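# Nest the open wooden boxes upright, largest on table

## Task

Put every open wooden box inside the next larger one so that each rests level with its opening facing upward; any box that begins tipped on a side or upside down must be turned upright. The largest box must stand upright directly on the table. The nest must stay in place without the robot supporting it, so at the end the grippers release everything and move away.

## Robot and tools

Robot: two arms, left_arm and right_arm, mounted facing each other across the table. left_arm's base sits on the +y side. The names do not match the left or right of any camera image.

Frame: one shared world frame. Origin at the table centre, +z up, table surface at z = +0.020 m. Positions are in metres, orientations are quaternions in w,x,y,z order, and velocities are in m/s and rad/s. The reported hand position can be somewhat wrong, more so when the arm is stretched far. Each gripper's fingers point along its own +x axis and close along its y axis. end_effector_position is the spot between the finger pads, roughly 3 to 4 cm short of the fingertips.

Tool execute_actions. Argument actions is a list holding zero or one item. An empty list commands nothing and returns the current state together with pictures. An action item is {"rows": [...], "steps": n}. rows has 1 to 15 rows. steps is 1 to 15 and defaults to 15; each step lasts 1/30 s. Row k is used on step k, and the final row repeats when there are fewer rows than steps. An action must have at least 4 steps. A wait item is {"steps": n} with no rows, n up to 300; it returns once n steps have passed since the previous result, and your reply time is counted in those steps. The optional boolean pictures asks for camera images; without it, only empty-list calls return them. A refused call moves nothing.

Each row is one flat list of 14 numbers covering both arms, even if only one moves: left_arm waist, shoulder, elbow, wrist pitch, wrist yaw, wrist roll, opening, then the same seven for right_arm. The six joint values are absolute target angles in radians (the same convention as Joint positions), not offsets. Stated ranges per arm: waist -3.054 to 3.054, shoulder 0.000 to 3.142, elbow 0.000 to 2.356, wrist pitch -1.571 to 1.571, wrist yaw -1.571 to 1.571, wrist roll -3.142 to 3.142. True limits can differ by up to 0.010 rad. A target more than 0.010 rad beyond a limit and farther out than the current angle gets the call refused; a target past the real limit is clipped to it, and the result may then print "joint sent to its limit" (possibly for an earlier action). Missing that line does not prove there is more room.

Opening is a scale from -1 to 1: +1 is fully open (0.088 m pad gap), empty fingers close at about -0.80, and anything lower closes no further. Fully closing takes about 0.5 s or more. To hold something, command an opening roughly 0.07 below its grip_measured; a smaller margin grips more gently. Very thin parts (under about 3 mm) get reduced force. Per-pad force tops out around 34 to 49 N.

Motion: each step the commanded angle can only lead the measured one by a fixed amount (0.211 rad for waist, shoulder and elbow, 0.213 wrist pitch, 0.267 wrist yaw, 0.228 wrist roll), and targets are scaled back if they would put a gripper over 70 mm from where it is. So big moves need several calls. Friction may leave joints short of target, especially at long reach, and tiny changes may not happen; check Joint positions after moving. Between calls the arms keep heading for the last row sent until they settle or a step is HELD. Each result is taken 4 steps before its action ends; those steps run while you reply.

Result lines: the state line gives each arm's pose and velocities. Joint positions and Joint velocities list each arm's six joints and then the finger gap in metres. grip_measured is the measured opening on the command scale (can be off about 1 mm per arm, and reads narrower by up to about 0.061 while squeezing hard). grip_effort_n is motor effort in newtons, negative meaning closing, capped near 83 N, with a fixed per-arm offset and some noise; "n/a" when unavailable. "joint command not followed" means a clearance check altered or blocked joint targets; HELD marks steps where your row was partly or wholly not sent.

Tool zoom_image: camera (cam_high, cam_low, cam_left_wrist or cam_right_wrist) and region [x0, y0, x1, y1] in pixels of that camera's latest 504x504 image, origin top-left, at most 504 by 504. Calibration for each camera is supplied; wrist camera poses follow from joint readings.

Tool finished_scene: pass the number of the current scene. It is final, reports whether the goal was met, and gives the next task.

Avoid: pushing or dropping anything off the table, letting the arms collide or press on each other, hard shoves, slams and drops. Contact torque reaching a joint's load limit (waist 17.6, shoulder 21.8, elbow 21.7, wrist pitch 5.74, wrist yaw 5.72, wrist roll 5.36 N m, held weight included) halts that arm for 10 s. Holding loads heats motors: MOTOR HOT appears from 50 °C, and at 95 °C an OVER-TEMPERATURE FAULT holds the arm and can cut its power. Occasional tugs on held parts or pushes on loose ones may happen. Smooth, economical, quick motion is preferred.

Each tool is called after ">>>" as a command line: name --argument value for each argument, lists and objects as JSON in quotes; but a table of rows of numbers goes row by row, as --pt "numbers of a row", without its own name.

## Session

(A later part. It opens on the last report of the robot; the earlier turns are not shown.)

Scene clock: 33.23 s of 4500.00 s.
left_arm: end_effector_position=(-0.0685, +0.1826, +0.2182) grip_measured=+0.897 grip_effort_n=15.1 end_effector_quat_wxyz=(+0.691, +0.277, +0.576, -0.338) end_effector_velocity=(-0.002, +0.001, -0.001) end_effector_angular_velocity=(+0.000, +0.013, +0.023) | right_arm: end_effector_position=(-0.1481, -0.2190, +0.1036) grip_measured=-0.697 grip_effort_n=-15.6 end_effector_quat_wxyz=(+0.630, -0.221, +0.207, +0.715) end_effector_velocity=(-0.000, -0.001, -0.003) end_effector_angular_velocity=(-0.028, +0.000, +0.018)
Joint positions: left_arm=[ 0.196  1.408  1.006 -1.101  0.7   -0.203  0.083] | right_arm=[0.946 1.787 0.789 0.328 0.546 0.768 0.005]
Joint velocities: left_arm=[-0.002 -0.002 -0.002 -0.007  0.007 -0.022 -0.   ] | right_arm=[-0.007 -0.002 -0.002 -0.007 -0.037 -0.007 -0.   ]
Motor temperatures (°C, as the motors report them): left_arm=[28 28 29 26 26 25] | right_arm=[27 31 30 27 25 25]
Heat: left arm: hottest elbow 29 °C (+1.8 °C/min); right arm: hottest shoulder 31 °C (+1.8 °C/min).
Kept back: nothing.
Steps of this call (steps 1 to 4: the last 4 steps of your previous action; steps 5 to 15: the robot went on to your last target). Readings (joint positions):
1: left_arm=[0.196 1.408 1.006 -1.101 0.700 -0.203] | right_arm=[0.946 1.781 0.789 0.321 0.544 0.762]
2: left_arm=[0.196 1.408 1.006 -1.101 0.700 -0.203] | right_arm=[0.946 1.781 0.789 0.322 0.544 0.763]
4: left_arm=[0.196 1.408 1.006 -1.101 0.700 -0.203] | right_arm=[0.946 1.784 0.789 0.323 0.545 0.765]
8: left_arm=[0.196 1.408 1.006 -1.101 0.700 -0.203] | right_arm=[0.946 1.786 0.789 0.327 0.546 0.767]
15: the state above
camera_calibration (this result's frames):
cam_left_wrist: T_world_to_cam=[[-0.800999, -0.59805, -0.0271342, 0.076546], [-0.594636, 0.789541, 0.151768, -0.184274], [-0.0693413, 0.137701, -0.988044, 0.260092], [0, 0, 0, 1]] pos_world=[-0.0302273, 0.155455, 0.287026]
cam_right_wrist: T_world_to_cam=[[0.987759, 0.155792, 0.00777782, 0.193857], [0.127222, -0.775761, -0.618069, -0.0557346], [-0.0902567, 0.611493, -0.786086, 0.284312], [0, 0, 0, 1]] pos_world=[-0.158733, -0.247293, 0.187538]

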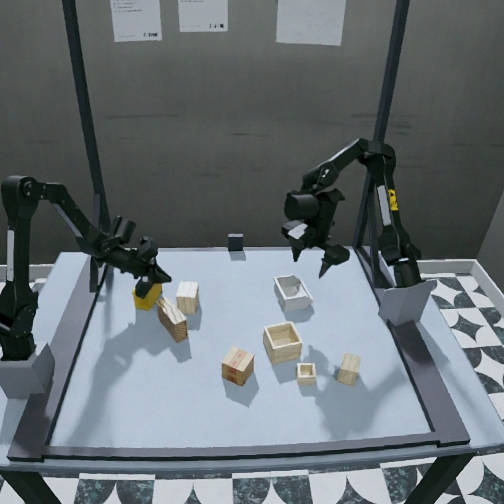

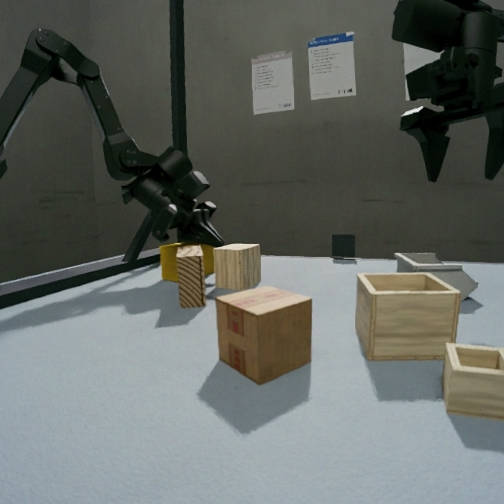

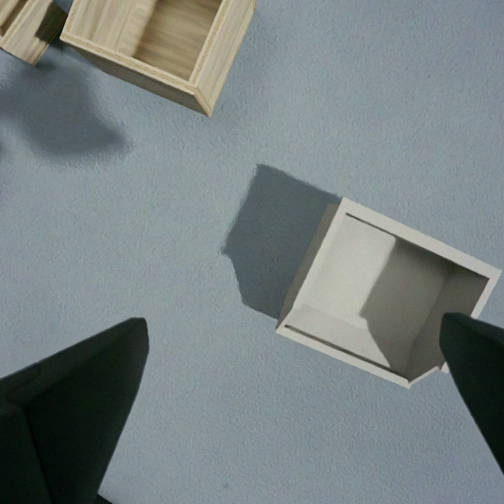

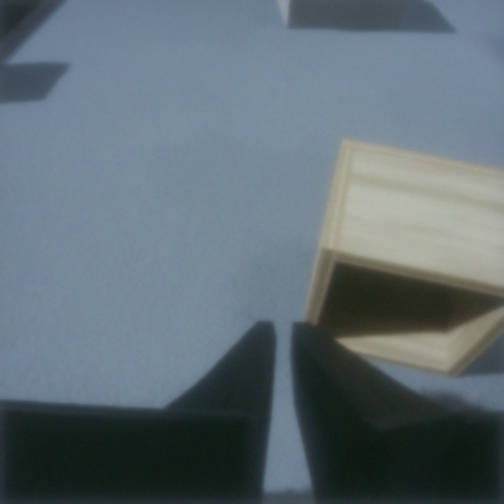

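>>> execute_actions --actions '[{"rows":[[0.2,1.4,1.0,-1.1,0.7,-0.2,0.9,0.84,1.80,0.785,0.33,0.6,0.8,-0.7]],"steps":15}]'

>>> execute_actions --actions '[{"steps":10}]' --pictures true

Scene clock: 34.00 s of 4500.00 s.
left_arm: end_effector_position=(-0.0685, +0.1826, +0.2182) grip_measured=+0.897 grip_effort_n=15.1 end_effector_quat_wxyz=(+0.691, +0.277, +0.576, -0.338) end_effector_velocity=(+0.000, +0.002, -0.002) end_effector_angular_velocity=(+0.011, +0.001, +0.015) | right_arm: end_effector_position=(-0.1133, -0.1871, +0.1172) grip_measured=-0.697 grip_effort_n=-15.6 end_effector_quat_wxyz=(+0.684, -0.184, +0.203, +0.676) end_effector_velocity=(+0.003, +0.000, +0.000) end_effector_angular_velocity=(+0.001, -0.002, -0.012)
Joint positions: left_arm=[ 0.196  1.408  1.006 -1.101  0.7   -0.203  0.083] | right_arm=[0.845 1.787 0.789 0.329 0.594 0.796 0.005]
Joint velocities: left_arm=[-0.002  0.002 -0.002 -0.007 -0.007 -0.007 -0.   ] | right_arm=[-0.002 -0.002 -0.002 -0.007  0.007  0.007 -0.   ]
Motor temperatures (°C, as the motors report them): left_arm=[28 28 29 26 26 25] | right_arm=[27 31 30 27 25 25]
Heat: left arm: hottest elbow 29 °C (+1.8 °C/min); right arm: hottest shoulder 31 °C (+1.8 °C/min).
Steps of this call (steps 1 to 12: the robot went on to your last target; steps 13 to 23: the first 11 steps of this action). Readings (joint positions):
13: left_arm=[0.196 1.408 1.006 -1.101 0.700 -0.203] | right_arm=[0.943 1.787 0.789 0.328 0.548 0.771]
14: left_arm=[0.196 1.408 1.006 -1.101 0.700 -0.203] | right_arm=[0.931 1.787 0.789 0.329 0.557 0.777]
16: left_arm=[0.196 1.408 1.006 -1.101 0.700 -0.203] | right_arm=[0.890 1.787 0.789 0.329 0.578 0.787]
20: left_arm=[0.196 1.408 1.006 -1.101 0.700 -0.203] | right_arm=[0.847 1.787 0.789 0.329 0.592 0.794]
23: the state above

Scene clock: 34.33 s of 4500.00 s.
left_arm: end_effector_position=(-0.0685, +0.1826, +0.2182) grip_measured=+0.897 grip_effort_n=15.1 end_effector_quat_wxyz=(+0.691, +0.277, +0.576, -0.338) end_effector_velocity=(-0.001, +0.002, -0.000) end_effector_angular_velocity=(+0.005, -0.004, +0.008) | right_arm: end_effector_position=(-0.1123, -0.1863, +0.1176) grip_measured=-0.697 grip_effort_n=-16.5 end_effector_quat_wxyz=(+0.686, -0.182, +0.202, +0.675) end_effector_velocity=(+0.001, -0.000, -0.002) end_effector_angular_velocity=(-0.018, -0.003, +0.009)
Joint positions: left_arm=[ 0.196  1.408  1.006 -1.101  0.7   -0.203  0.083] | right_arm=[0.843 1.787 0.789 0.329 0.596 0.798 0.005]
Joint velocities: left_arm=[-0.002 -0.007 -0.002 -0.007 -0.007 -0.007  0.   ] | right_arm=[-0.007 -0.002 -0.002 -0.007 -0.022 -0.007 -0.   ]
Motor temperatures (°C, as the motors report them): left_arm=[28 28 29 26 26 25] | right_arm=[27 31 30 27 25 25]
Heat: left arm: hottest elbow 29 °C (+1.7 °C/min); right arm: hottest shoulder 31 °C (+1.7 °C/min).
Kept back: nothing.
Steps of this call (steps 1 to 4: the last 4 steps of your previous action; steps 5 to 10: the robot went on to your last target). Readings (joint positions):
1: left_arm=[0.196 1.408 1.006 -1.101 0.700 -0.203] | right_arm=[0.845 1.787 0.789 0.329 0.594 0.796]
2: left_arm=[0.196 1.408 1.006 -1.101 0.700 -0.203] | right_arm=[0.845 1.787 0.789 0.329 0.595 0.797]
4: left_arm=[0.196 1.408 1.006 -1.101 0.700 -0.203] | right_arm=[0.844 1.787 0.789 0.329 0.596 0.797]
8: left_arm=[0.196 1.408 1.006 -1.101 0.700 -0.203] | right_arm=[0.843 1.787 0.789 0.329 0.596 0.798]
10: the state above
camera_calibration (this result's frames):
cam_left_wrist: T_world_to_cam=[[-0.800999, -0.59805, -0.0271342, 0.076546], [-0.594636, 0.789541, 0.151768, -0.184274], [-0.0693413, 0.137701, -0.988044, 0.260092], [0, 0, 0, 1]] pos_world=[-0.0302273, 0.155455, 0.287026]
cam_right_wrist: T_world_to_cam=[[0.999936, 0.0102421, 0.00478279, 0.12792], [0.0108167, -0.744102, -0.667979, -0.0275478], [-0.00328262, 0.667988, -0.744165, 0.293905], [0, 0, 0, 1]] pos_world=[-0.126649, -0.218134, 0.199701]

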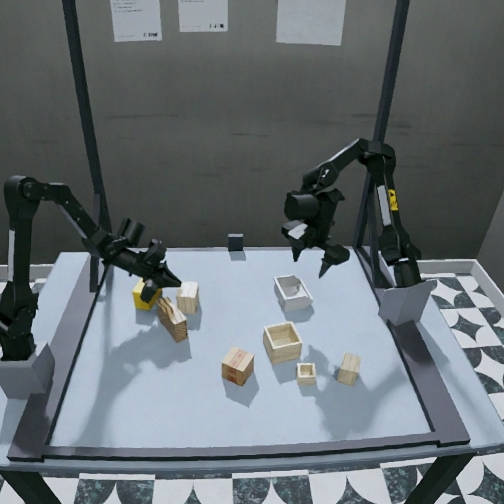

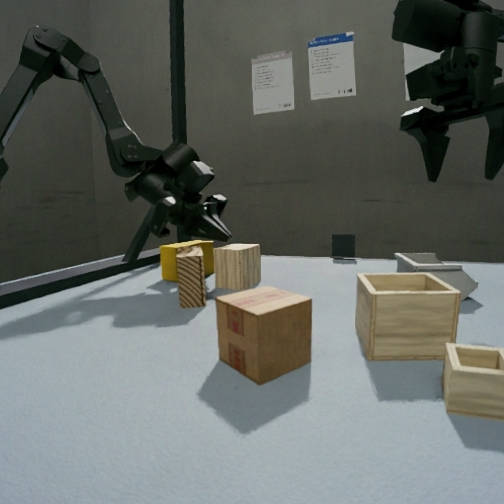

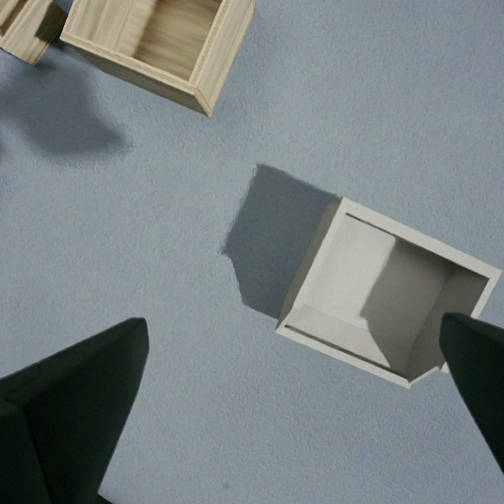

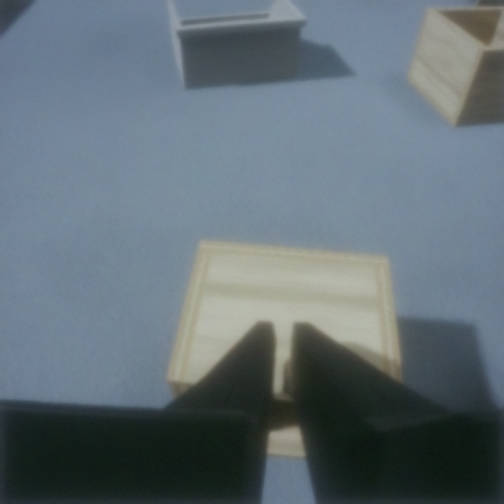

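>>> execute_actions --actions '[{"rows":[[0.2,1.4,1.0,-1.1,0.7,-0.2,0.9,0.925,1.84,0.714,0.46,0.6,0.8,-0.7],[0.2,1.4,1.0,-1.1,0.7,-0.2,0.9,0.925,1.84,0.714,0.46,0.6,0.8,-0.7],[0.2,1.4,1.0,-1.1,0.7,-0.2,0.9,0.925,1.84,0.714,0.46,0.6,0.8,-0.7],[0.2,1.4,1.0,-1.1,0.7,-0.2,0.9,0.925,1.84,0.714,0.46,0.6,0.8,-0.7],[0.2,1.4,1.0,-1.1,0.7,-0.2,0.9,0.925,1.84,0.714,0.46,0.6,0.8,-0.7],[0.2,1.4,1.0,-1.1,0.7,-0.2,0.9,0.925,1.84,0.714,0.46,0.6,0.8,-0.7],[0.2,1.4,1.0,-1.1,0.7,-0.2,0.9,0.925,1.84,0.714,0.46,0.6,0.8,-0.7],[0.2,1.4,1.0,-1.1,0.7,-0.2,0.9,0.925,1.89,0.714,0.507,0.6,0.8,-0.7]],"steps":15}]'

>>> execute_actions --actions '[{"steps":10}]' --pictures true

Scene clock: 35.17 s of 4500.00 s.
left_arm: end_effector_position=(-0.0685, +0.1826, +0.2182) grip_measured=+0.897 grip_effort_n=15.1 end_effector_quat_wxyz=(+0.691, +0.277, +0.576, -0.338) end_effector_velocity=(-0.001, +0.002, -0.000) end_effector_angular_velocity=(+0.007, -0.006, -0.006) | right_arm: end_effector_position=(-0.1246, -0.2061, +0.0950) grip_measured=-0.697 grip_effort_n=-15.6 end_effector_quat_wxyz=(+0.662, -0.177, +0.200, +0.700) end_effector_velocity=(+0.010, +0.020, -0.004) end_effector_angular_velocity=(+0.088, +0.006, -0.051)
Joint positions: left_arm=[ 0.196  1.408  1.006 -1.101  0.7   -0.203  0.083] | right_arm=[0.914 1.846 0.73  0.484 0.613 0.798 0.005]
Joint velocities: left_arm=[-0.002 -0.007 -0.002 -0.007 -0.007  0.007 -0.   ] | right_arm=[-0.032  0.085  0.002  0.139  0.066 -0.022 -0.   ]
Motor temperatures (°C, as the motors report them): left_arm=[28 28 29 26 26 25] | right_arm=[27 32 30 28 25 25]
Heat: left arm: hottest elbow 29 °C (+1.7 °C/min); right arm: hottest shoulder 32 °C (+3.4 °C/min).
Steps of this call (steps 1 to 14: the robot went on to your last target; steps 15 to 25: the first 11 steps of this action). Readings (joint positions):
15: left_arm=[0.196 1.408 1.006 -1.101 0.700 -0.203] | right_arm=[0.845 1.790 0.785 0.343 0.599 0.798]
16: left_arm=[0.196 1.408 1.006 -1.101 0.700 -0.203] | right_arm=[0.855 1.796 0.775 0.378 0.602 0.798]
18: left_arm=[0.196 1.408 1.006 -1.101 0.700 -0.203] | right_arm=[0.885 1.808 0.756 0.410 0.602 0.798]
22: left_arm=[0.196 1.408 1.006 -1.101 0.700 -0.203] | right_arm=[0.916 1.830 0.730 0.447 0.603 0.798]
25: the state above

Scene clock: 35.50 s of 4500.00 s.
left_arm: end_effector_position=(-0.0685, +0.1826, +0.2182) grip_measured=+0.897 grip_effort_n=15.1 end_effector_quat_wxyz=(+0.691, +0.277, +0.576, -0.338) end_effector_velocity=(+0.000, +0.002, -0.002) end_effector_angular_velocity=(+0.010, +0.003, +0.029) | right_arm: end_effector_position=(-0.1232, -0.2032, +0.0947) grip_measured=-0.697 grip_effort_n=-15.1 end_effector_quat_wxyz=(+0.666, -0.170, +0.198, +0.699) end_effector_velocity=(+0.001, +0.000, -0.002) end_effector_angular_velocity=(+0.001, -0.011, +0.015)
Joint positions: left_arm=[ 0.196  1.408  1.006 -1.101  0.7   -0.203  0.083] | right_arm=[0.909 1.858 0.728 0.508 0.621 0.796 0.005]
Joint velocities: left_arm=[-0.002  0.002 -0.002 -0.007 -0.007 -0.022 -0.   ] | right_arm=[-0.002  0.007 -0.007  0.022 -0.007 -0.022 -0.   ]
Motor temperatures (°C, as the motors report them): left_arm=[28 28 29 26 26 25] | right_arm=[27 32 30 28 25 25]
Heat: left arm: hottest elbow 29 °C (+1.7 °C/min); right arm: hottest shoulder 32 °C (+3.4 °C/min).
Kept back: nothing.
Steps of this call (steps 1 to 4: the last 4 steps of your previous action; steps 5 to 10: the robot went on to your last target). Readings (joint positions):
1: left_arm=[0.196 1.408 1.006 -1.101 0.700 -0.203] | right_arm=[0.913 1.849 0.730 0.490 0.615 0.798]
2: left_arm=[0.196 1.408 1.006 -1.101 0.700 -0.203] | right_arm=[0.912 1.851 0.730 0.494 0.617 0.797]
4: left_arm=[0.196 1.408 1.006 -1.101 0.700 -0.203] | right_arm=[0.911 1.854 0.729 0.501 0.619 0.796]
8: left_arm=[0.196 1.408 1.006 -1.101 0.700 -0.203] | right_arm=[0.909 1.857 0.729 0.507 0.621 0.796]
10: the state above
camera_calibration (this result's frames):
cam_left_wrist: T_world_to_cam=[[-0.800999, -0.59805, -0.0271342, 0.076546], [-0.594636, 0.789541, 0.151768, -0.184274], [-0.0693413, 0.137701, -0.988044, 0.260092], [0, 0, 0, 1]] pos_world=[-0.0302273, 0.155455, 0.287026]
cam_right_wrist: T_world_to_cam=[[0.997438, 0.0683547, -0.0211193, 0.15309], [0.0351765, -0.725619, -0.687197, -0.0467534], [-0.0622977, 0.684693, -0.726164, 0.282559], [0, 0, 0, 1]] pos_world=[-0.13345, -0.237855, 0.176288]

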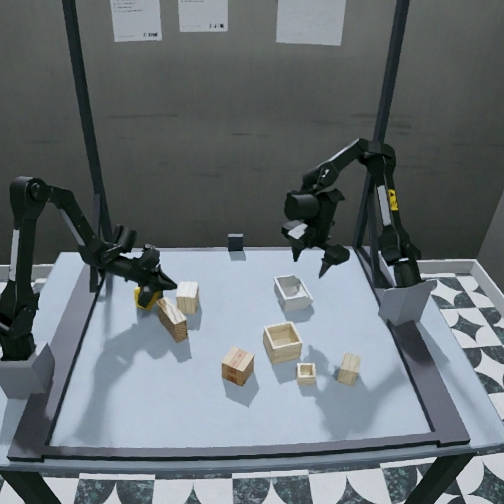

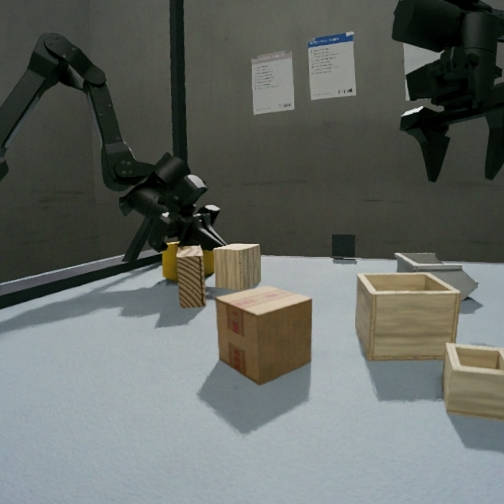

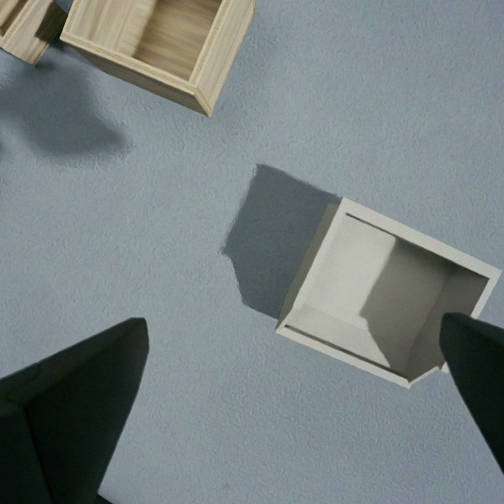

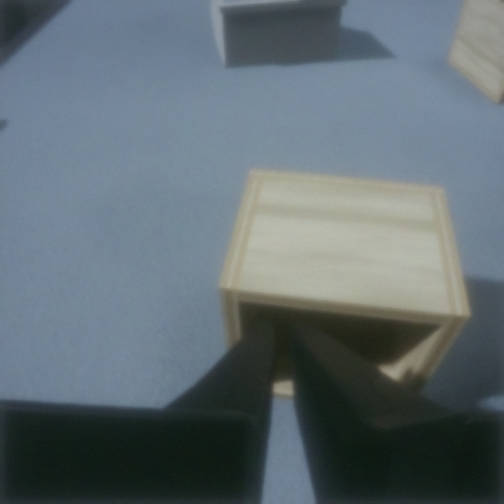

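>>> execute_actions --actions '[{"rows":[[0.2,1.4,1.0,-1.1,0.7,-0.2,0.9,0.88,1.95,0.728,0.53,0.62,0.8,-0.7]],"steps":15}]'

>>> execute_actions --actions '[{"steps":8}]' --pictures true

Scene clock: 36.20 s of 4500.00 s.
left_arm: end_effector_position=(-0.0685, +0.1826, +0.2182) grip_measured=+0.897 grip_effort_n=15.1 end_effector_quat_wxyz=(+0.691, +0.277, +0.576, -0.338) end_effector_velocity=(-0.001, -0.001, -0.000) end_effector_angular_velocity=(-0.007, +0.005, -0.001) | right_arm: end_effector_position=(-0.1157, -0.1878, +0.0925) grip_measured=-0.697 grip_effort_n=-15.6 end_effector_quat_wxyz=(+0.681, -0.150, +0.199, +0.689) end_effector_velocity=(+0.006, +0.004, -0.004) end_effector_angular_velocity=(-0.001, -0.022, -0.016)
Joint positions: left_arm=[ 0.196  1.408  1.006 -1.101  0.7   -0.203  0.083] | right_arm=[0.872 1.901 0.747 0.548 0.63  0.808 0.005]
Joint velocities: left_arm=[-0.002 -0.002 -0.002  0.007  0.007 -0.007  0.   ] | right_arm=[-0.012  0.017  0.007 -0.007  0.007 -0.007 -0.   ]
Motor temperatures (°C, as the motors report them): left_arm=[28 28 29 26 26 25] | right_arm=[27 31 30 28 25 25]
Heat: left arm: hottest elbow 29 °C (+1.7 °C/min); right arm: hottest shoulder 31 °C (+1.7 °C/min).
Steps of this call (steps 1 to 10: the robot went on to your last target; steps 11 to 21: the first 11 steps of this action). Readings (joint positions):
11: left_arm=[0.196 1.408 1.006 -1.101 0.700 -0.203] | right_arm=[0.908 1.863 0.728 0.513 0.623 0.795]
12: left_arm=[0.196 1.408 1.006 -1.101 0.700 -0.203] | right_arm=[0.901 1.872 0.729 0.526 0.629 0.795]
14: left_arm=[0.196 1.408 1.006 -1.101 0.700 -0.203] | right_arm=[0.885 1.886 0.738 0.539 0.630 0.801]
18: left_arm=[0.196 1.408 1.006 -1.101 0.700 -0.203] | right_arm=[0.874 1.899 0.746 0.547 0.630 0.807]
21: the state above

Scene clock: 36.47 s of 4500.00 s.
left_arm: end_effector_position=(-0.0685, +0.1826, +0.2182) grip_measured=+0.897 grip_effort_n=15.1 end_effector_quat_wxyz=(+0.691, +0.277, +0.576, -0.338) end_effector_velocity=(+0.001, -0.000, -0.000) end_effector_angular_velocity=(-0.001, -0.008, +0.002) | right_arm: end_effector_position=(-0.1156, -0.1873, +0.0924) grip_measured=-0.697 grip_effort_n=-15.1 end_effector_quat_wxyz=(+0.681, -0.149, +0.200, +0.688) end_effector_velocity=(-0.001, +0.003, +0.002) end_effector_angular_velocity=(+0.004, +0.006, +0.004)
Joint positions: left_arm=[ 0.196  1.408  1.006 -1.101  0.7   -0.203  0.083] | right_arm=[0.871 1.903 0.748 0.55  0.63  0.809 0.005]
Joint velocities: left_arm=[-0.002 -0.002 -0.002  0.007 -0.007 -0.007  0.   ] | right_arm=[-0.007 -0.002  0.002  0.007 -0.007 -0.007 -0.   ]
Motor temperatures (°C, as the motors report them): left_arm=[28 28 29 26 26 25] | right_arm=[27 31 30 28 25 25]
Heat: left arm: hottest elbow 29 °C (+1.6 °C/min); right arm: hottest shoulder 31 °C (+1.6 °C/min).
Kept back: nothing.
Steps of this call (steps 1 to 4: the last 4 steps of your previous action; steps 5 to 8: the robot went on to your last target). Readings (joint positions):
1: left_arm=[0.196 1.408 1.006 -1.101 0.700 -0.203] | right_arm=[0.872 1.902 0.747 0.549 0.630 0.808]
2: left_arm=[0.196 1.408 1.006 -1.101 0.700 -0.203] | right_arm=[0.872 1.902 0.747 0.549 0.630 0.808]
4: left_arm=[0.196 1.408 1.006 -1.101 0.700 -0.203] | right_arm=[0.872 1.903 0.748 0.550 0.630 0.809]
8: the state above
camera_calibration (this result's frames):
cam_left_wrist: T_world_to_cam=[[-0.800999, -0.59805, -0.0271342, 0.076546], [-0.594636, 0.789541, 0.151768, -0.184274], [-0.0693413, 0.137701, -0.988044, 0.260092], [0, 0, 0, 1]] pos_world=[-0.0302273, 0.155455, 0.287026]
cam_right_wrist: T_world_to_cam=[[0.998827, 0.0237828, -0.0421857, 0.138133], [-0.0129712, -0.707892, -0.706202, -0.0375642], [-0.0466584, 0.70592, -0.706753, 0.274377], [0, 0, 0, 1]] pos_world=[-0.125656, -0.223565, 0.173216]

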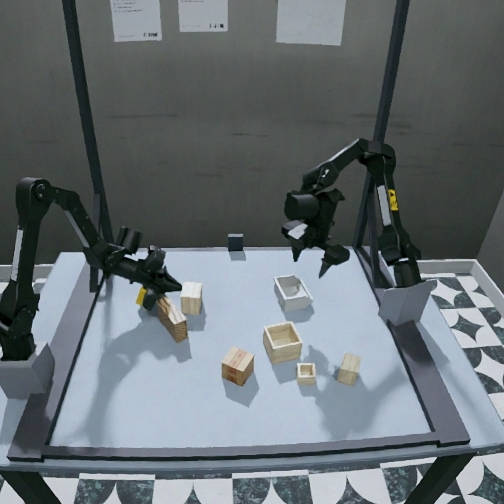

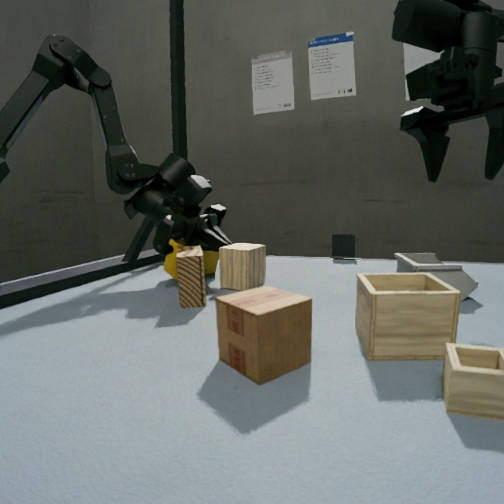

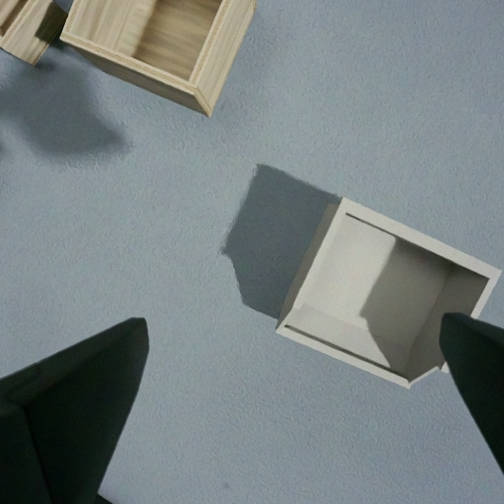

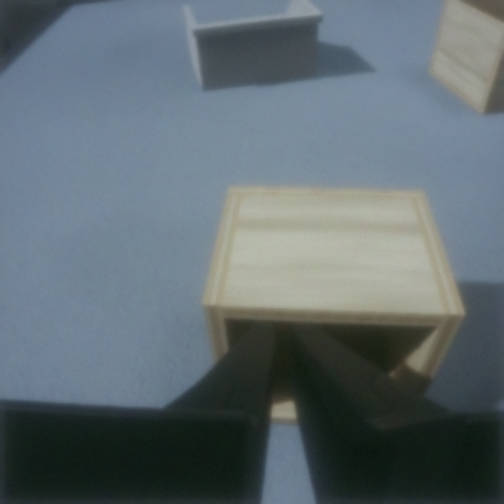

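>>> execute_actions --actions '[{"rows":[[0.2,1.4,1.0,-1.1,0.7,-0.2,0.9,0.871,1.9,0.748,0.55,0.63,0.81,0.2]],"steps":15}]' --pictures true

Scene clock: 37.00 s of 4500.00 s.
left_arm: end_effector_position=(-0.0685, +0.1826, +0.2182) grip_measured=+0.897 grip_effort_n=15.1 end_effector_quat_wxyz=(+0.691, +0.277, +0.576, -0.338) end_effector_velocity=(+0.001, -0.000, -0.000) end_effector_angular_velocity=(-0.002, -0.006, +0.016) | right_arm: end_effector_position=(-0.1142, -0.1849, +0.0949) grip_measured=+0.143 grip_effort_n=18.4 end_effector_quat_wxyz=(+0.685, -0.144, +0.198, +0.686) end_effector_velocity=(-0.005, -0.003, -0.001) end_effector_angular_velocity=(-0.012, +0.007, +0.026)
Joint positions: left_arm=[ 0.196  1.408  1.006 -1.101  0.7   -0.203  0.083] | right_arm=[0.865 1.901 0.75  0.551 0.636 0.809 0.046]
Joint velocities: left_arm=[-0.002 -0.002 -0.002  0.007 -0.007 -0.022 -0.   ] | right_arm=[ 0.007 -0.002 -0.002  0.007 -0.022 -0.007  0.022]
Motor temperatures (°C, as the motors report them): left_arm=[28 28 29 26 26 25] | right_arm=[27 32 30 28 25 25]
Heat: left arm: hottest elbow 29 °C (+1.6 °C/min); right arm: hottest shoulder 32 °C (+3.2 °C/min).
Steps of this call (steps 1 to 5: the robot went on to your last target; steps 6 to 16: the first 11 steps of this action). Readings (joint positions):
6: left_arm=[0.196 1.408 1.006 -1.101 0.700 -0.203] | right_arm=[0.871 1.902 0.749 0.551 0.631 0.809]
7: left_arm=[0.196 1.408 1.006 -1.101 0.700 -0.203] | right_arm=[0.869 1.901 0.750 0.551 0.633 0.809]
9: left_arm=[0.196 1.408 1.006 -1.101 0.700 -0.203] | right_arm=[0.866 1.901 0.750 0.551 0.636 0.809]
13: left_arm=[0.196 1.408 1.006 -1.101 0.700 -0.203] | right_arm=[0.865 1.901 0.750 0.551 0.636 0.809]
16: the state above
camera_calibration (this result's frames):
cam_left_wrist: T_world_to_cam=[[-0.800999, -0.59805, -0.0271342, 0.076546], [-0.594636, 0.789541, 0.151768, -0.184274], [-0.0693413, 0.137701, -0.988044, 0.260092], [0, 0, 0, 1]] pos_world=[-0.0302273, 0.155455, 0.287026]
cam_right_wrist: T_world_to_cam=[[0.998885, 0.0155741, -0.0445682, 0.135438], [-0.0208244, -0.701877, -0.711994, -0.0333537], [-0.0423701, 0.712128, -0.70077, 0.275619], [0, 0, 0, 1]] pos_world=[-0.124304, -0.221796, 0.175434]

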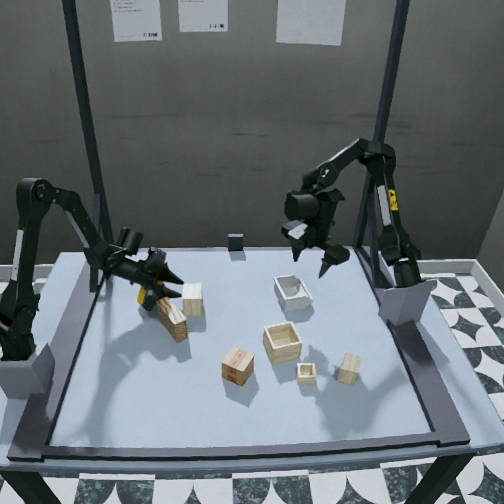

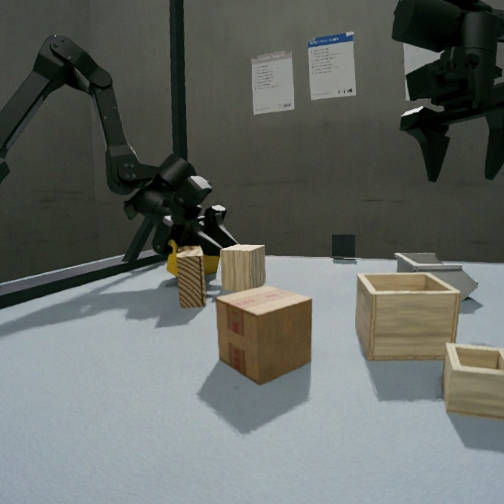

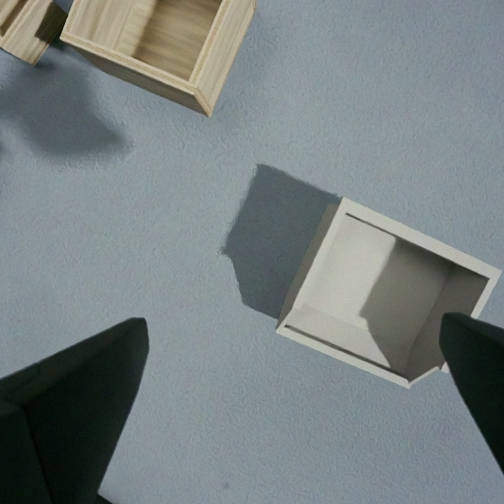

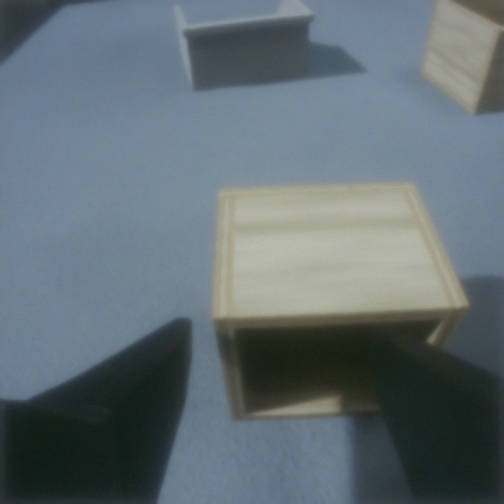

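>>> execute_actions --actions '[{"rows":[[0.2,1.4,1.0,-1.1,0.7,-0.2,0.9,0.87,1.6,0.8,0.2,0.5,0.78,-0.7]],"steps":15}]'

>>> execute_actions --actions '[{"rows":[[0.2,1.4,1.0,-1.1,0.7,-0.2,0.9,0.675,1.605,0.911,-0.28,0.12,0.73,-0.7]],"steps":15}]'

>>> execute_actions --actions '[{"steps":12}]' --pictures true

Scene clock: 38.00 s of 4500.00 s.
left_arm: end_effector_position=(-0.0685, +0.1826, +0.2182) grip_measured=+0.897 grip_effort_n=15.1 end_effector_quat_wxyz=(+0.691, +0.277, +0.576, -0.338) end_effector_velocity=(+0.003, -0.000, +0.002) end_effector_angular_velocity=(-0.000, -0.024, +0.005) | right_arm: end_effector_position=(-0.1405, -0.2030, +0.1625) grip_measured=-0.643 grip_effort_n=-15.6 end_effector_quat_wxyz=(+0.641, -0.168, +0.226, +0.714) end_effector_velocity=(+0.032, -0.026, -0.029) end_effector_angular_velocity=(-0.201, -0.215, +0.001)
Joint positions: left_arm=[ 0.196  1.408  1.006 -1.101  0.7   -0.203  0.083] | right_arm=[0.868 1.616 0.8   0.231 0.513 0.784 0.007]
Joint velocities: left_arm=[ 0.002 -0.002  0.002  0.007 -0.022 -0.007 -0.   ] | right_arm=[-0.002 -0.056 -0.002 -0.33  -0.066 -0.022 -0.022]
Motor temperatures (°C, as the motors report them): left_arm=[28 28 29 26 26 25] | right_arm=[27 32 30 28 25 25]
Heat: left arm: hottest elbow 29 °C (+1.6 °C/min); right arm: hottest shoulder 32 °C (+3.2 °C/min).
Steps of this call (steps 1 to 4: the last 4 steps of your previous action; steps 5 to 15: the robot went on to your last target; steps 16 to 19: nothing new was sent; steps 20 to 30: the first 11 steps of this action). Readings (joint positions):
20: left_arm=[0.196 1.408 1.006 -1.101 0.700 -0.203] | right_arm=[0.865 1.885 0.752 0.528 0.623 0.809]
21: left_arm=[0.196 1.408 1.006 -1.101 0.700 -0.203] | right_arm=[0.864 1.852 0.756 0.469 0.590 0.804]
23: left_arm=[0.196 1.408 1.006 -1.101 0.700 -0.203] | right_arm=[0.866 1.766 0.763 0.381 0.552 0.793]
27: left_arm=[0.196 1.408 1.006 -1.101 0.700 -0.203] | right_arm=[0.868 1.641 0.796 0.271 0.522 0.786]
30: the state above

Scene clock: 38.50 s of 4500.00 s.
left_arm: end_effector_position=(-0.0685, +0.1826, +0.2182) grip_measured=+0.897 grip_effort_n=15.1 end_effector_quat_wxyz=(+0.691, +0.277, +0.576, -0.338) end_effector_velocity=(-0.001, +0.002, -0.002) end_effector_angular_velocity=(+0.011, -0.000, +0.008) | right_arm: end_effector_position=(-0.0905, -0.2101, +0.1348) grip_measured=-0.696 grip_effort_n=-16.0 end_effector_quat_wxyz=(+0.607, -0.337, +0.333, +0.639) end_effector_velocity=(+0.058, -0.076, -0.053) end_effector_angular_velocity=(-0.485, -0.230, -0.006)
Joint positions: left_arm=[ 0.196  1.408  1.006 -1.101  0.7   -0.203  0.083] | right_arm=[ 0.685  1.608  0.895 -0.218  0.15   0.735  0.005]
Joint velocities: left_arm=[-0.007 -0.002 -0.002 -0.007 -0.007 -0.007 -0.   ] | right_arm=[-0.027 -0.002 -0.002 -0.491 -0.212 -0.051 -0.001]
Motor temperatures (°C, as the motors report them): left_arm=[28 28 29 26 26 25] | right_arm=[27 32 30 28 25 25]
Heat: left arm: hottest elbow 29 °C (+1.6 °C/min); right arm: hottest shoulder 32 °C (+3.1 °C/min).
Steps of this call (steps 1 to 4: the last 4 steps of your previous action; steps 5 to 15: the first 11 steps of this action). Readings (joint positions):
5: left_arm=[0.196 1.408 1.006 -1.101 0.700 -0.203] | right_arm=[0.860 1.613 0.807 0.188 0.476 0.777]
6: left_arm=[0.196 1.408 1.006 -1.101 0.700 -0.203] | right_arm=[0.831 1.612 0.826 0.134 0.405 0.764]
8: left_arm=[0.196 1.408 1.006 -1.101 0.700 -0.203] | right_arm=[0.758 1.612 0.860 0.048 0.303 0.751]
12: left_arm=[0.196 1.408 1.006 -1.101 0.700 -0.203] | right_arm=[0.691 1.608 0.894 -0.129 0.187 0.739]
15: the state above

Scene clock: 38.90 s of 4500.00 s.
left_arm: end_effector_position=(-0.0685, +0.1826, +0.2182) grip_measured=+0.897 grip_effort_n=15.1 end_effector_quat_wxyz=(+0.691, +0.277, +0.576, -0.338) end_effector_velocity=(-0.001, +0.001, +0.000) end_effector_angular_velocity=(+0.005, -0.004, +0.008) | right_arm: end_effector_position=(-0.0838, -0.2173, +0.1304) grip_measured=-0.697 grip_effort_n=-15.6 end_effector_quat_wxyz=(+0.603, -0.358, +0.344, +0.624) end_effector_velocity=(+0.004, -0.001, -0.000) end_effector_angular_velocity=(-0.015, -0.003, -0.015)
Joint positions: left_arm=[ 0.196  1.408  1.006 -1.101  0.7   -0.203  0.083] | right_arm=[ 0.678  1.608  0.9   -0.275  0.125  0.732  0.005]
Joint velocities: left_arm=[-0.002 -0.002  0.002 -0.007 -0.007 -0.007 -0.   ] | right_arm=[-0.007 -0.002  0.002 -0.022 -0.007  0.007 -0.   ]
Motor temperatures (°C, as the motors report them): left_arm=[28 27 29 26 26 25] | right_arm=[27 32 30 28 25 25]
Heat: left arm: hottest elbow 29 °C (+1.5 °C/min); right arm: hottest shoulder 32 °C (+3.1 °C/min).
Kept back: nothing.
Steps of this call (steps 1 to 4: the last 4 steps of your previous action; steps 5 to 12: the robot went on to your last target). Readings (joint positions):
1: left_arm=[0.196 1.408 1.006 -1.101 0.700 -0.203] | right_arm=[0.684 1.608 0.895 -0.231 0.144 0.734]
2: left_arm=[0.196 1.408 1.006 -1.101 0.700 -0.203] | right_arm=[0.683 1.608 0.896 -0.240 0.139 0.734]
4: left_arm=[0.196 1.408 1.006 -1.101 0.700 -0.203] | right_arm=[0.681 1.608 0.899 -0.256 0.133 0.733]
8: left_arm=[0.196 1.408 1.006 -1.101 0.700 -0.203] | right_arm=[0.679 1.608 0.899 -0.270 0.127 0.732]
12: the state above
camera_calibration (this result's frames):
cam_left_wrist: T_world_to_cam=[[-0.800999, -0.59805, -0.0271342, 0.076546], [-0.594636, 0.789541, 0.151768, -0.184274], [-0.0693413, 0.137701, -0.988044, 0.260092], [0, 0, 0, 1]] pos_world=[-0.0302273, 0.155455, 0.287026]
cam_right_wrist: T_world_to_cam=[[0.996892, 0.0777705, 0.0125949, 0.113108], [0.0785191, -0.967671, -0.239682, -0.141151], [-0.00645247, 0.239926, -0.97077, 0.260426], [0, 0, 0, 1]] pos_world=[-0.0999928, -0.207868, 0.217558]

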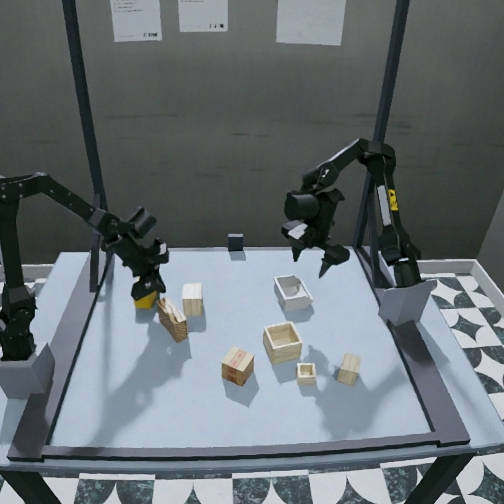

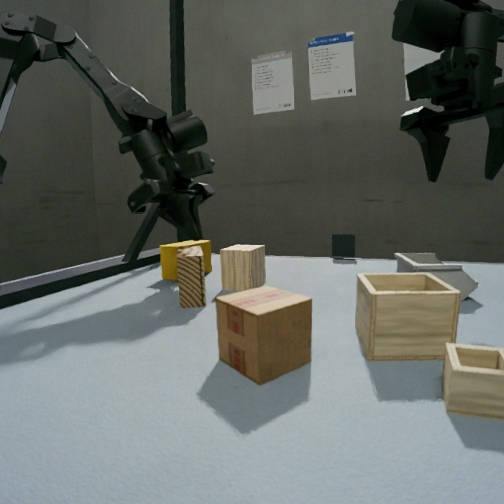

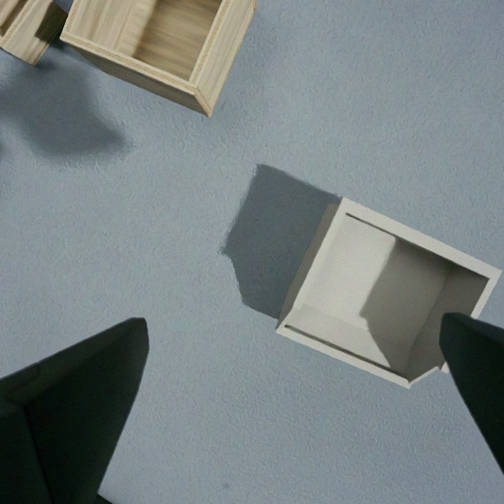

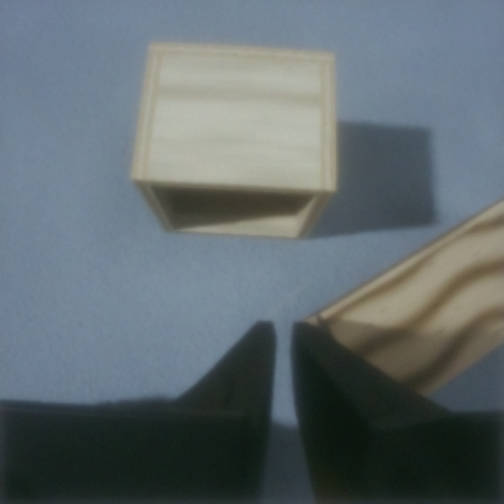

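>>> execute_actions --actions '[{"rows":[[0.2,1.4,1.0,-1.1,0.7,-0.2,0.9,0.67,1.75,1.056,-0.29,0.12,0.73,-0.7]],"steps":15}]'

>>> execute_actions --actions '[{"steps":8}]' --pictures true

Scene clock: 39.67 s of 4500.00 s.
left_arm: end_effector_position=(-0.0685, +0.1826, +0.2182) grip_measured=+0.897 grip_effort_n=15.1 end_effector_quat_wxyz=(+0.691, +0.277, +0.576, -0.338) end_effector_velocity=(+0.001, -0.000, -0.000) end_effector_angular_velocity=(-0.001, -0.008, +0.002) | right_arm: end_effector_position=(-0.1051, -0.1898, +0.1262) grip_measured=-0.697 grip_effort_n=-16.0 end_effector_quat_wxyz=(+0.604, -0.355, +0.344, +0.625) end_effector_velocity=(+0.004, +0.004, -0.017) end_effector_angular_velocity=(-0.043, -0.044, +0.002)
Joint positions: left_arm=[ 0.196  1.408  1.006 -1.101  0.7   -0.203  0.083] | right_arm=[ 0.673  1.729  1.039 -0.287  0.124  0.732  0.005]
Joint velocities: left_arm=[-0.002 -0.002 -0.002  0.007 -0.007 -0.007 -0.   ] | right_arm=[-0.007  0.066  0.032 -0.022 -0.007 -0.022 -0.   ]
Motor temperatures (°C, as the motors report them): left_arm=[28 27 29 26 26 25] | right_arm=[27 32 30 28 25 25]
Heat: left arm: hottest elbow 29 °C (+1.5 °C/min); right arm: hottest shoulder 32 °C (+3.0 °C/min).
Steps of this call (steps 1 to 12: the robot went on to your last target; steps 13 to 23: the first 11 steps of this action). Readings (joint positions):
13: left_arm=[0.196 1.408 1.006 -1.101 0.700 -0.203] | right_arm=[0.678 1.617 0.909 -0.285 0.124 0.732]
14: left_arm=[0.196 1.408 1.006 -1.101 0.700 -0.203] | right_arm=[0.676 1.638 0.935 -0.293 0.124 0.732]
16: left_arm=[0.196 1.408 1.006 -1.101 0.700 -0.203] | right_arm=[0.674 1.687 0.989 -0.284 0.124 0.732]
20: left_arm=[0.196 1.408 1.006 -1.101 0.700 -0.203] | right_arm=[0.673 1.719 1.031 -0.285 0.124 0.732]
23: the state above

Scene clock: 39.93 s of 4500.00 s.
left_arm: end_effector_position=(-0.0685, +0.1826, +0.2182) grip_measured=+0.897 grip_effort_n=15.1 end_effector_quat_wxyz=(+0.691, +0.277, +0.576, -0.338) end_effector_velocity=(+0.001, +0.002, +0.000) end_effector_angular_velocity=(+0.005, -0.003, +0.015) | right_arm: end_effector_position=(-0.1054, -0.1889, +0.1250) grip_measured=-0.697 grip_effort_n=-16.0 end_effector_quat_wxyz=(+0.605, -0.356, +0.344, +0.624) end_effector_velocity=(-0.005, +0.004, +0.005) end_effector_angular_velocity=(+0.012, +0.015, +0.012)
Joint positions: left_arm=[ 0.196  1.408  1.006 -1.101  0.7   -0.203  0.083] | right_arm=[ 0.673  1.736  1.044 -0.287  0.124  0.732  0.005]
Joint velocities: left_arm=[ 0.002 -0.002 -0.002 -0.007 -0.007 -0.007 -0.   ] | right_arm=[-0.002 -0.002  0.012  0.007 -0.007 -0.007 -0.   ]
Motor temperatures (°C, as the motors report them): left_arm=[28 27 29 26 26 25] | right_arm=[27 32 30 28 25 25]
Heat: left arm: hottest elbow 29 °C (+1.5 °C/min); right arm: hottest shoulder 32 °C (+3.0 °C/min).
Kept back: nothing.
Steps of this call (steps 1 to 4: the last 4 steps of your previous action; steps 5 to 8: the robot went on to your last target). Readings (joint positions):
1: left_arm=[0.196 1.408 1.006 -1.101 0.700 -0.203] | right_arm=[0.673 1.731 1.040 -0.287 0.124 0.732]
2: left_arm=[0.196 1.408 1.006 -1.101 0.700 -0.203] | right_arm=[0.673 1.733 1.041 -0.287 0.124 0.732]
4: left_arm=[0.196 1.408 1.006 -1.101 0.700 -0.203] | right_arm=[0.673 1.735 1.042 -0.287 0.124 0.732]
8: the state above
camera_calibration (this result's frames):
cam_left_wrist: T_world_to_cam=[[-0.800999, -0.59805, -0.0271342, 0.076546], [-0.594636, 0.789541, 0.151768, -0.184274], [-0.0693413, 0.137701, -0.988044, 0.260092], [0, 0, 0, 1]] pos_world=[-0.0302273, 0.155455, 0.287026]
cam_right_wrist: T_world_to_cam=[[0.997211, 0.0740414, 0.00934967, 0.132274], [0.0740851, -0.967036, -0.243625, -0.113179], [-0.00899684, 0.243638, -0.969825, 0.24858], [0, 0, 0, 1]] pos_world=[-0.121284, -0.179805, 0.212269]

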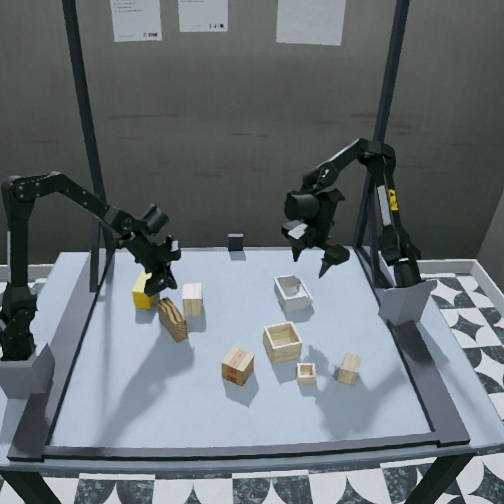

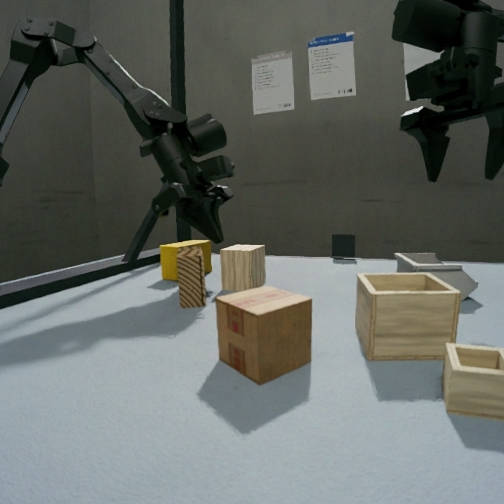

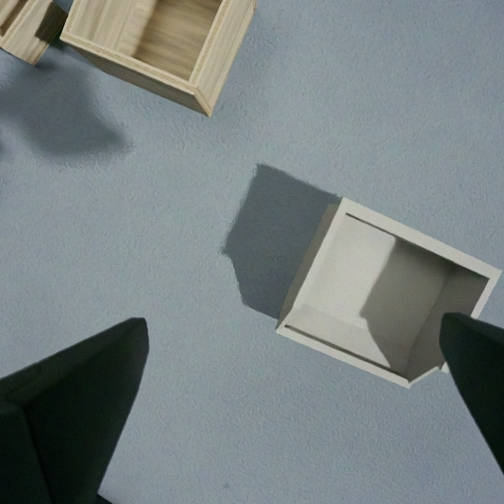

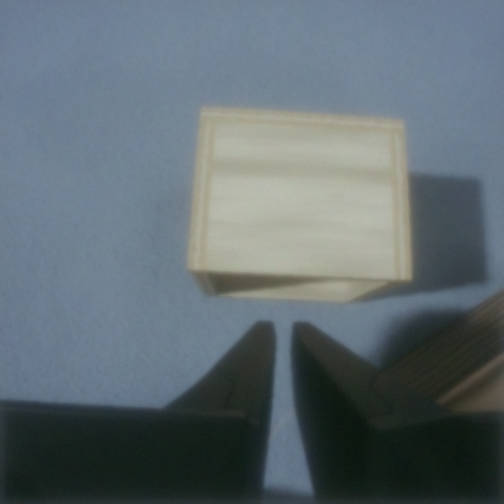

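>>> execute_actions --actions '[{"rows":[[0.2,1.4,1.0,-1.1,0.7,-0.2,0.9,0.673,1.885,1.044,-0.15,0.12,0.73,-0.7]],"steps":15}]'

>>> execute_actions --actions '[{"steps":8}]' --pictures true

Scene clock: 40.80 s of 4500.00 s.
left_arm: end_effector_position=(-0.0685, +0.1826, +0.2182) grip_measured=+0.897 grip_effort_n=15.1 end_effector_quat_wxyz=(+0.691, +0.277, +0.576, -0.338) end_effector_velocity=(-0.000, +0.002, -0.001) end_effector_angular_velocity=(+0.010, -0.004, -0.003) | right_arm: end_effector_position=(-0.1069, -0.1743, +0.0879) grip_measured=-0.697 grip_effort_n=-15.6 end_effector_quat_wxyz=(+0.604, -0.355, +0.344, +0.625) end_effector_velocity=(-0.010, +0.008, +0.005) end_effector_angular_velocity=(+0.034, +0.053, +0.023)
Joint positions: left_arm=[ 0.196  1.408  1.006 -1.101  0.7   -0.203  0.083] | right_arm=[ 0.673  1.868  1.05  -0.159  0.124  0.732  0.005]
Joint velocities: left_arm=[-0.002 -0.002 -0.002 -0.007 -0.007  0.007  0.   ] | right_arm=[-0.007 -0.002 -0.002  0.066 -0.022 -0.007 -0.   ]
Motor temperatures (°C, as the motors report them): left_arm=[28 27 29 26 26 25] | right_arm=[27 32 30 28 25 25]
Heat: left arm: hottest elbow 29 °C (+1.5 °C/min); right arm: hottest shoulder 32 °C (+2.9 °C/min).
Steps of this call (steps 1 to 15: the robot went on to your last target; steps 16 to 26: the first 11 steps of this action). Readings (joint positions):
16: left_arm=[0.196 1.408 1.006 -1.101 0.700 -0.203] | right_arm=[0.673 1.747 1.045 -0.279 0.124 0.732]
17: left_arm=[0.196 1.408 1.006 -1.101 0.700 -0.203] | right_arm=[0.673 1.766 1.047 -0.240 0.124 0.732]
19: left_arm=[0.196 1.408 1.006 -1.101 0.700 -0.203] | right_arm=[0.673 1.813 1.053 -0.199 0.124 0.732]
23: left_arm=[0.196 1.408 1.006 -1.101 0.700 -0.203] | right_arm=[0.673 1.865 1.050 -0.173 0.124 0.732]
26: the state above

Scene clock: 41.07 s of 4500.00 s.
left_arm: end_effector_position=(-0.0685, +0.1826, +0.2182) grip_measured=+0.897 grip_effort_n=15.1 end_effector_quat_wxyz=(+0.691, +0.277, +0.576, -0.338) end_effector_velocity=(-0.001, +0.005, -0.000) end_effector_angular_velocity=(+0.014, +0.004, +0.025) | right_arm: end_effector_position=(-0.1074, -0.1736, +0.0874) grip_measured=-0.697 grip_effort_n=-16.0 end_effector_quat_wxyz=(+0.604, -0.353, +0.344, +0.626) end_effector_velocity=(+0.002, -0.002, -0.002) end_effector_angular_velocity=(-0.013, -0.007, +0.004)
Joint positions: left_arm=[ 0.196  1.408  1.006 -1.101  0.7   -0.203  0.083] | right_arm=[ 0.673  1.87   1.05  -0.153  0.124  0.732  0.005]
Joint velocities: left_arm=[ 0.002 -0.002 -0.002 -0.022 -0.007 -0.007  0.   ] | right_arm=[-0.002  0.002 -0.002 -0.007 -0.007 -0.007 -0.   ]
Motor temperatures (°C, as the motors report them): left_arm=[28 27 29 26 26 25] | right_arm=[27 32 30 28 25 25]
Heat: left arm: hottest elbow 29 °C (+1.5 °C/min); right arm: hottest shoulder 32 °C (+2.9 °C/min).
Kept back: nothing.
Steps of this call (steps 1 to 4: the last 4 steps of your previous action; steps 5 to 8: the robot went on to your last target). Readings (joint positions):
1: left_arm=[0.196 1.408 1.006 -1.101 0.700 -0.203] | right_arm=[0.673 1.868 1.050 -0.156 0.124 0.732]
2: left_arm=[0.196 1.408 1.006 -1.101 0.700 -0.203] | right_arm=[0.673 1.868 1.050 -0.156 0.124 0.732]
4: left_arm=[0.196 1.408 1.006 -1.101 0.700 -0.203] | right_arm=[0.673 1.869 1.050 -0.155 0.124 0.732]
8: the state above
camera_calibration (this result's frames):
cam_left_wrist: T_world_to_cam=[[-0.800999, -0.59805, -0.0271342, 0.076546], [-0.594636, 0.789541, 0.151768, -0.184274], [-0.0693413, 0.137701, -0.988044, 0.260092], [0, 0, 0, 1]] pos_world=[-0.0302273, 0.155455, 0.287026]
cam_right_wrist: T_world_to_cam=[[0.997136, 0.0754197, 0.00568017, 0.133945], [0.0744673, -0.965854, -0.248156, -0.106698], [-0.0132296, 0.247868, -0.968704, 0.208548], [0, 0, 0, 1]] pos_world=[-0.122857, -0.164849, 0.174783]

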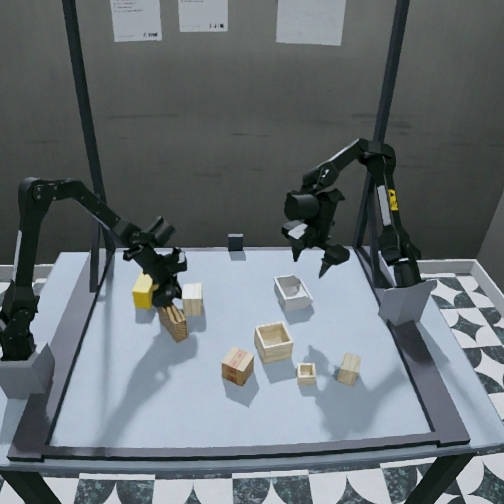

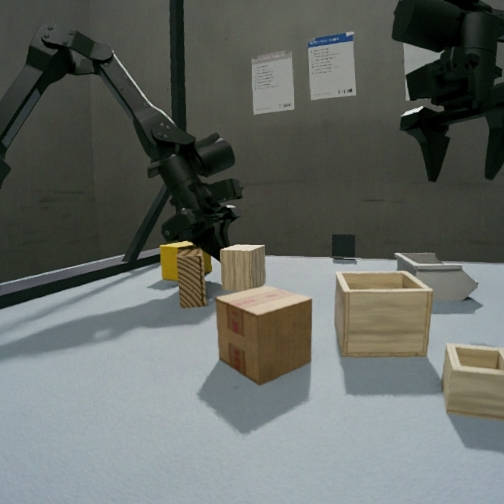

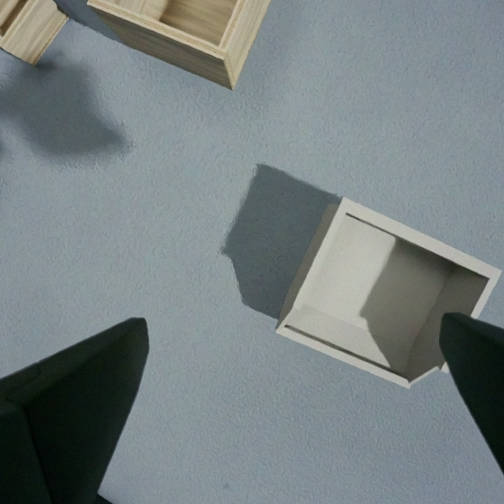

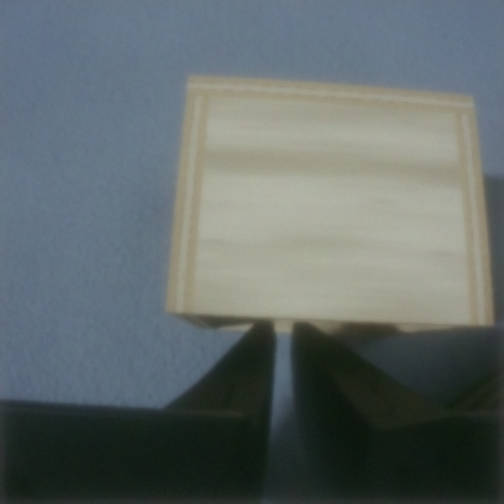

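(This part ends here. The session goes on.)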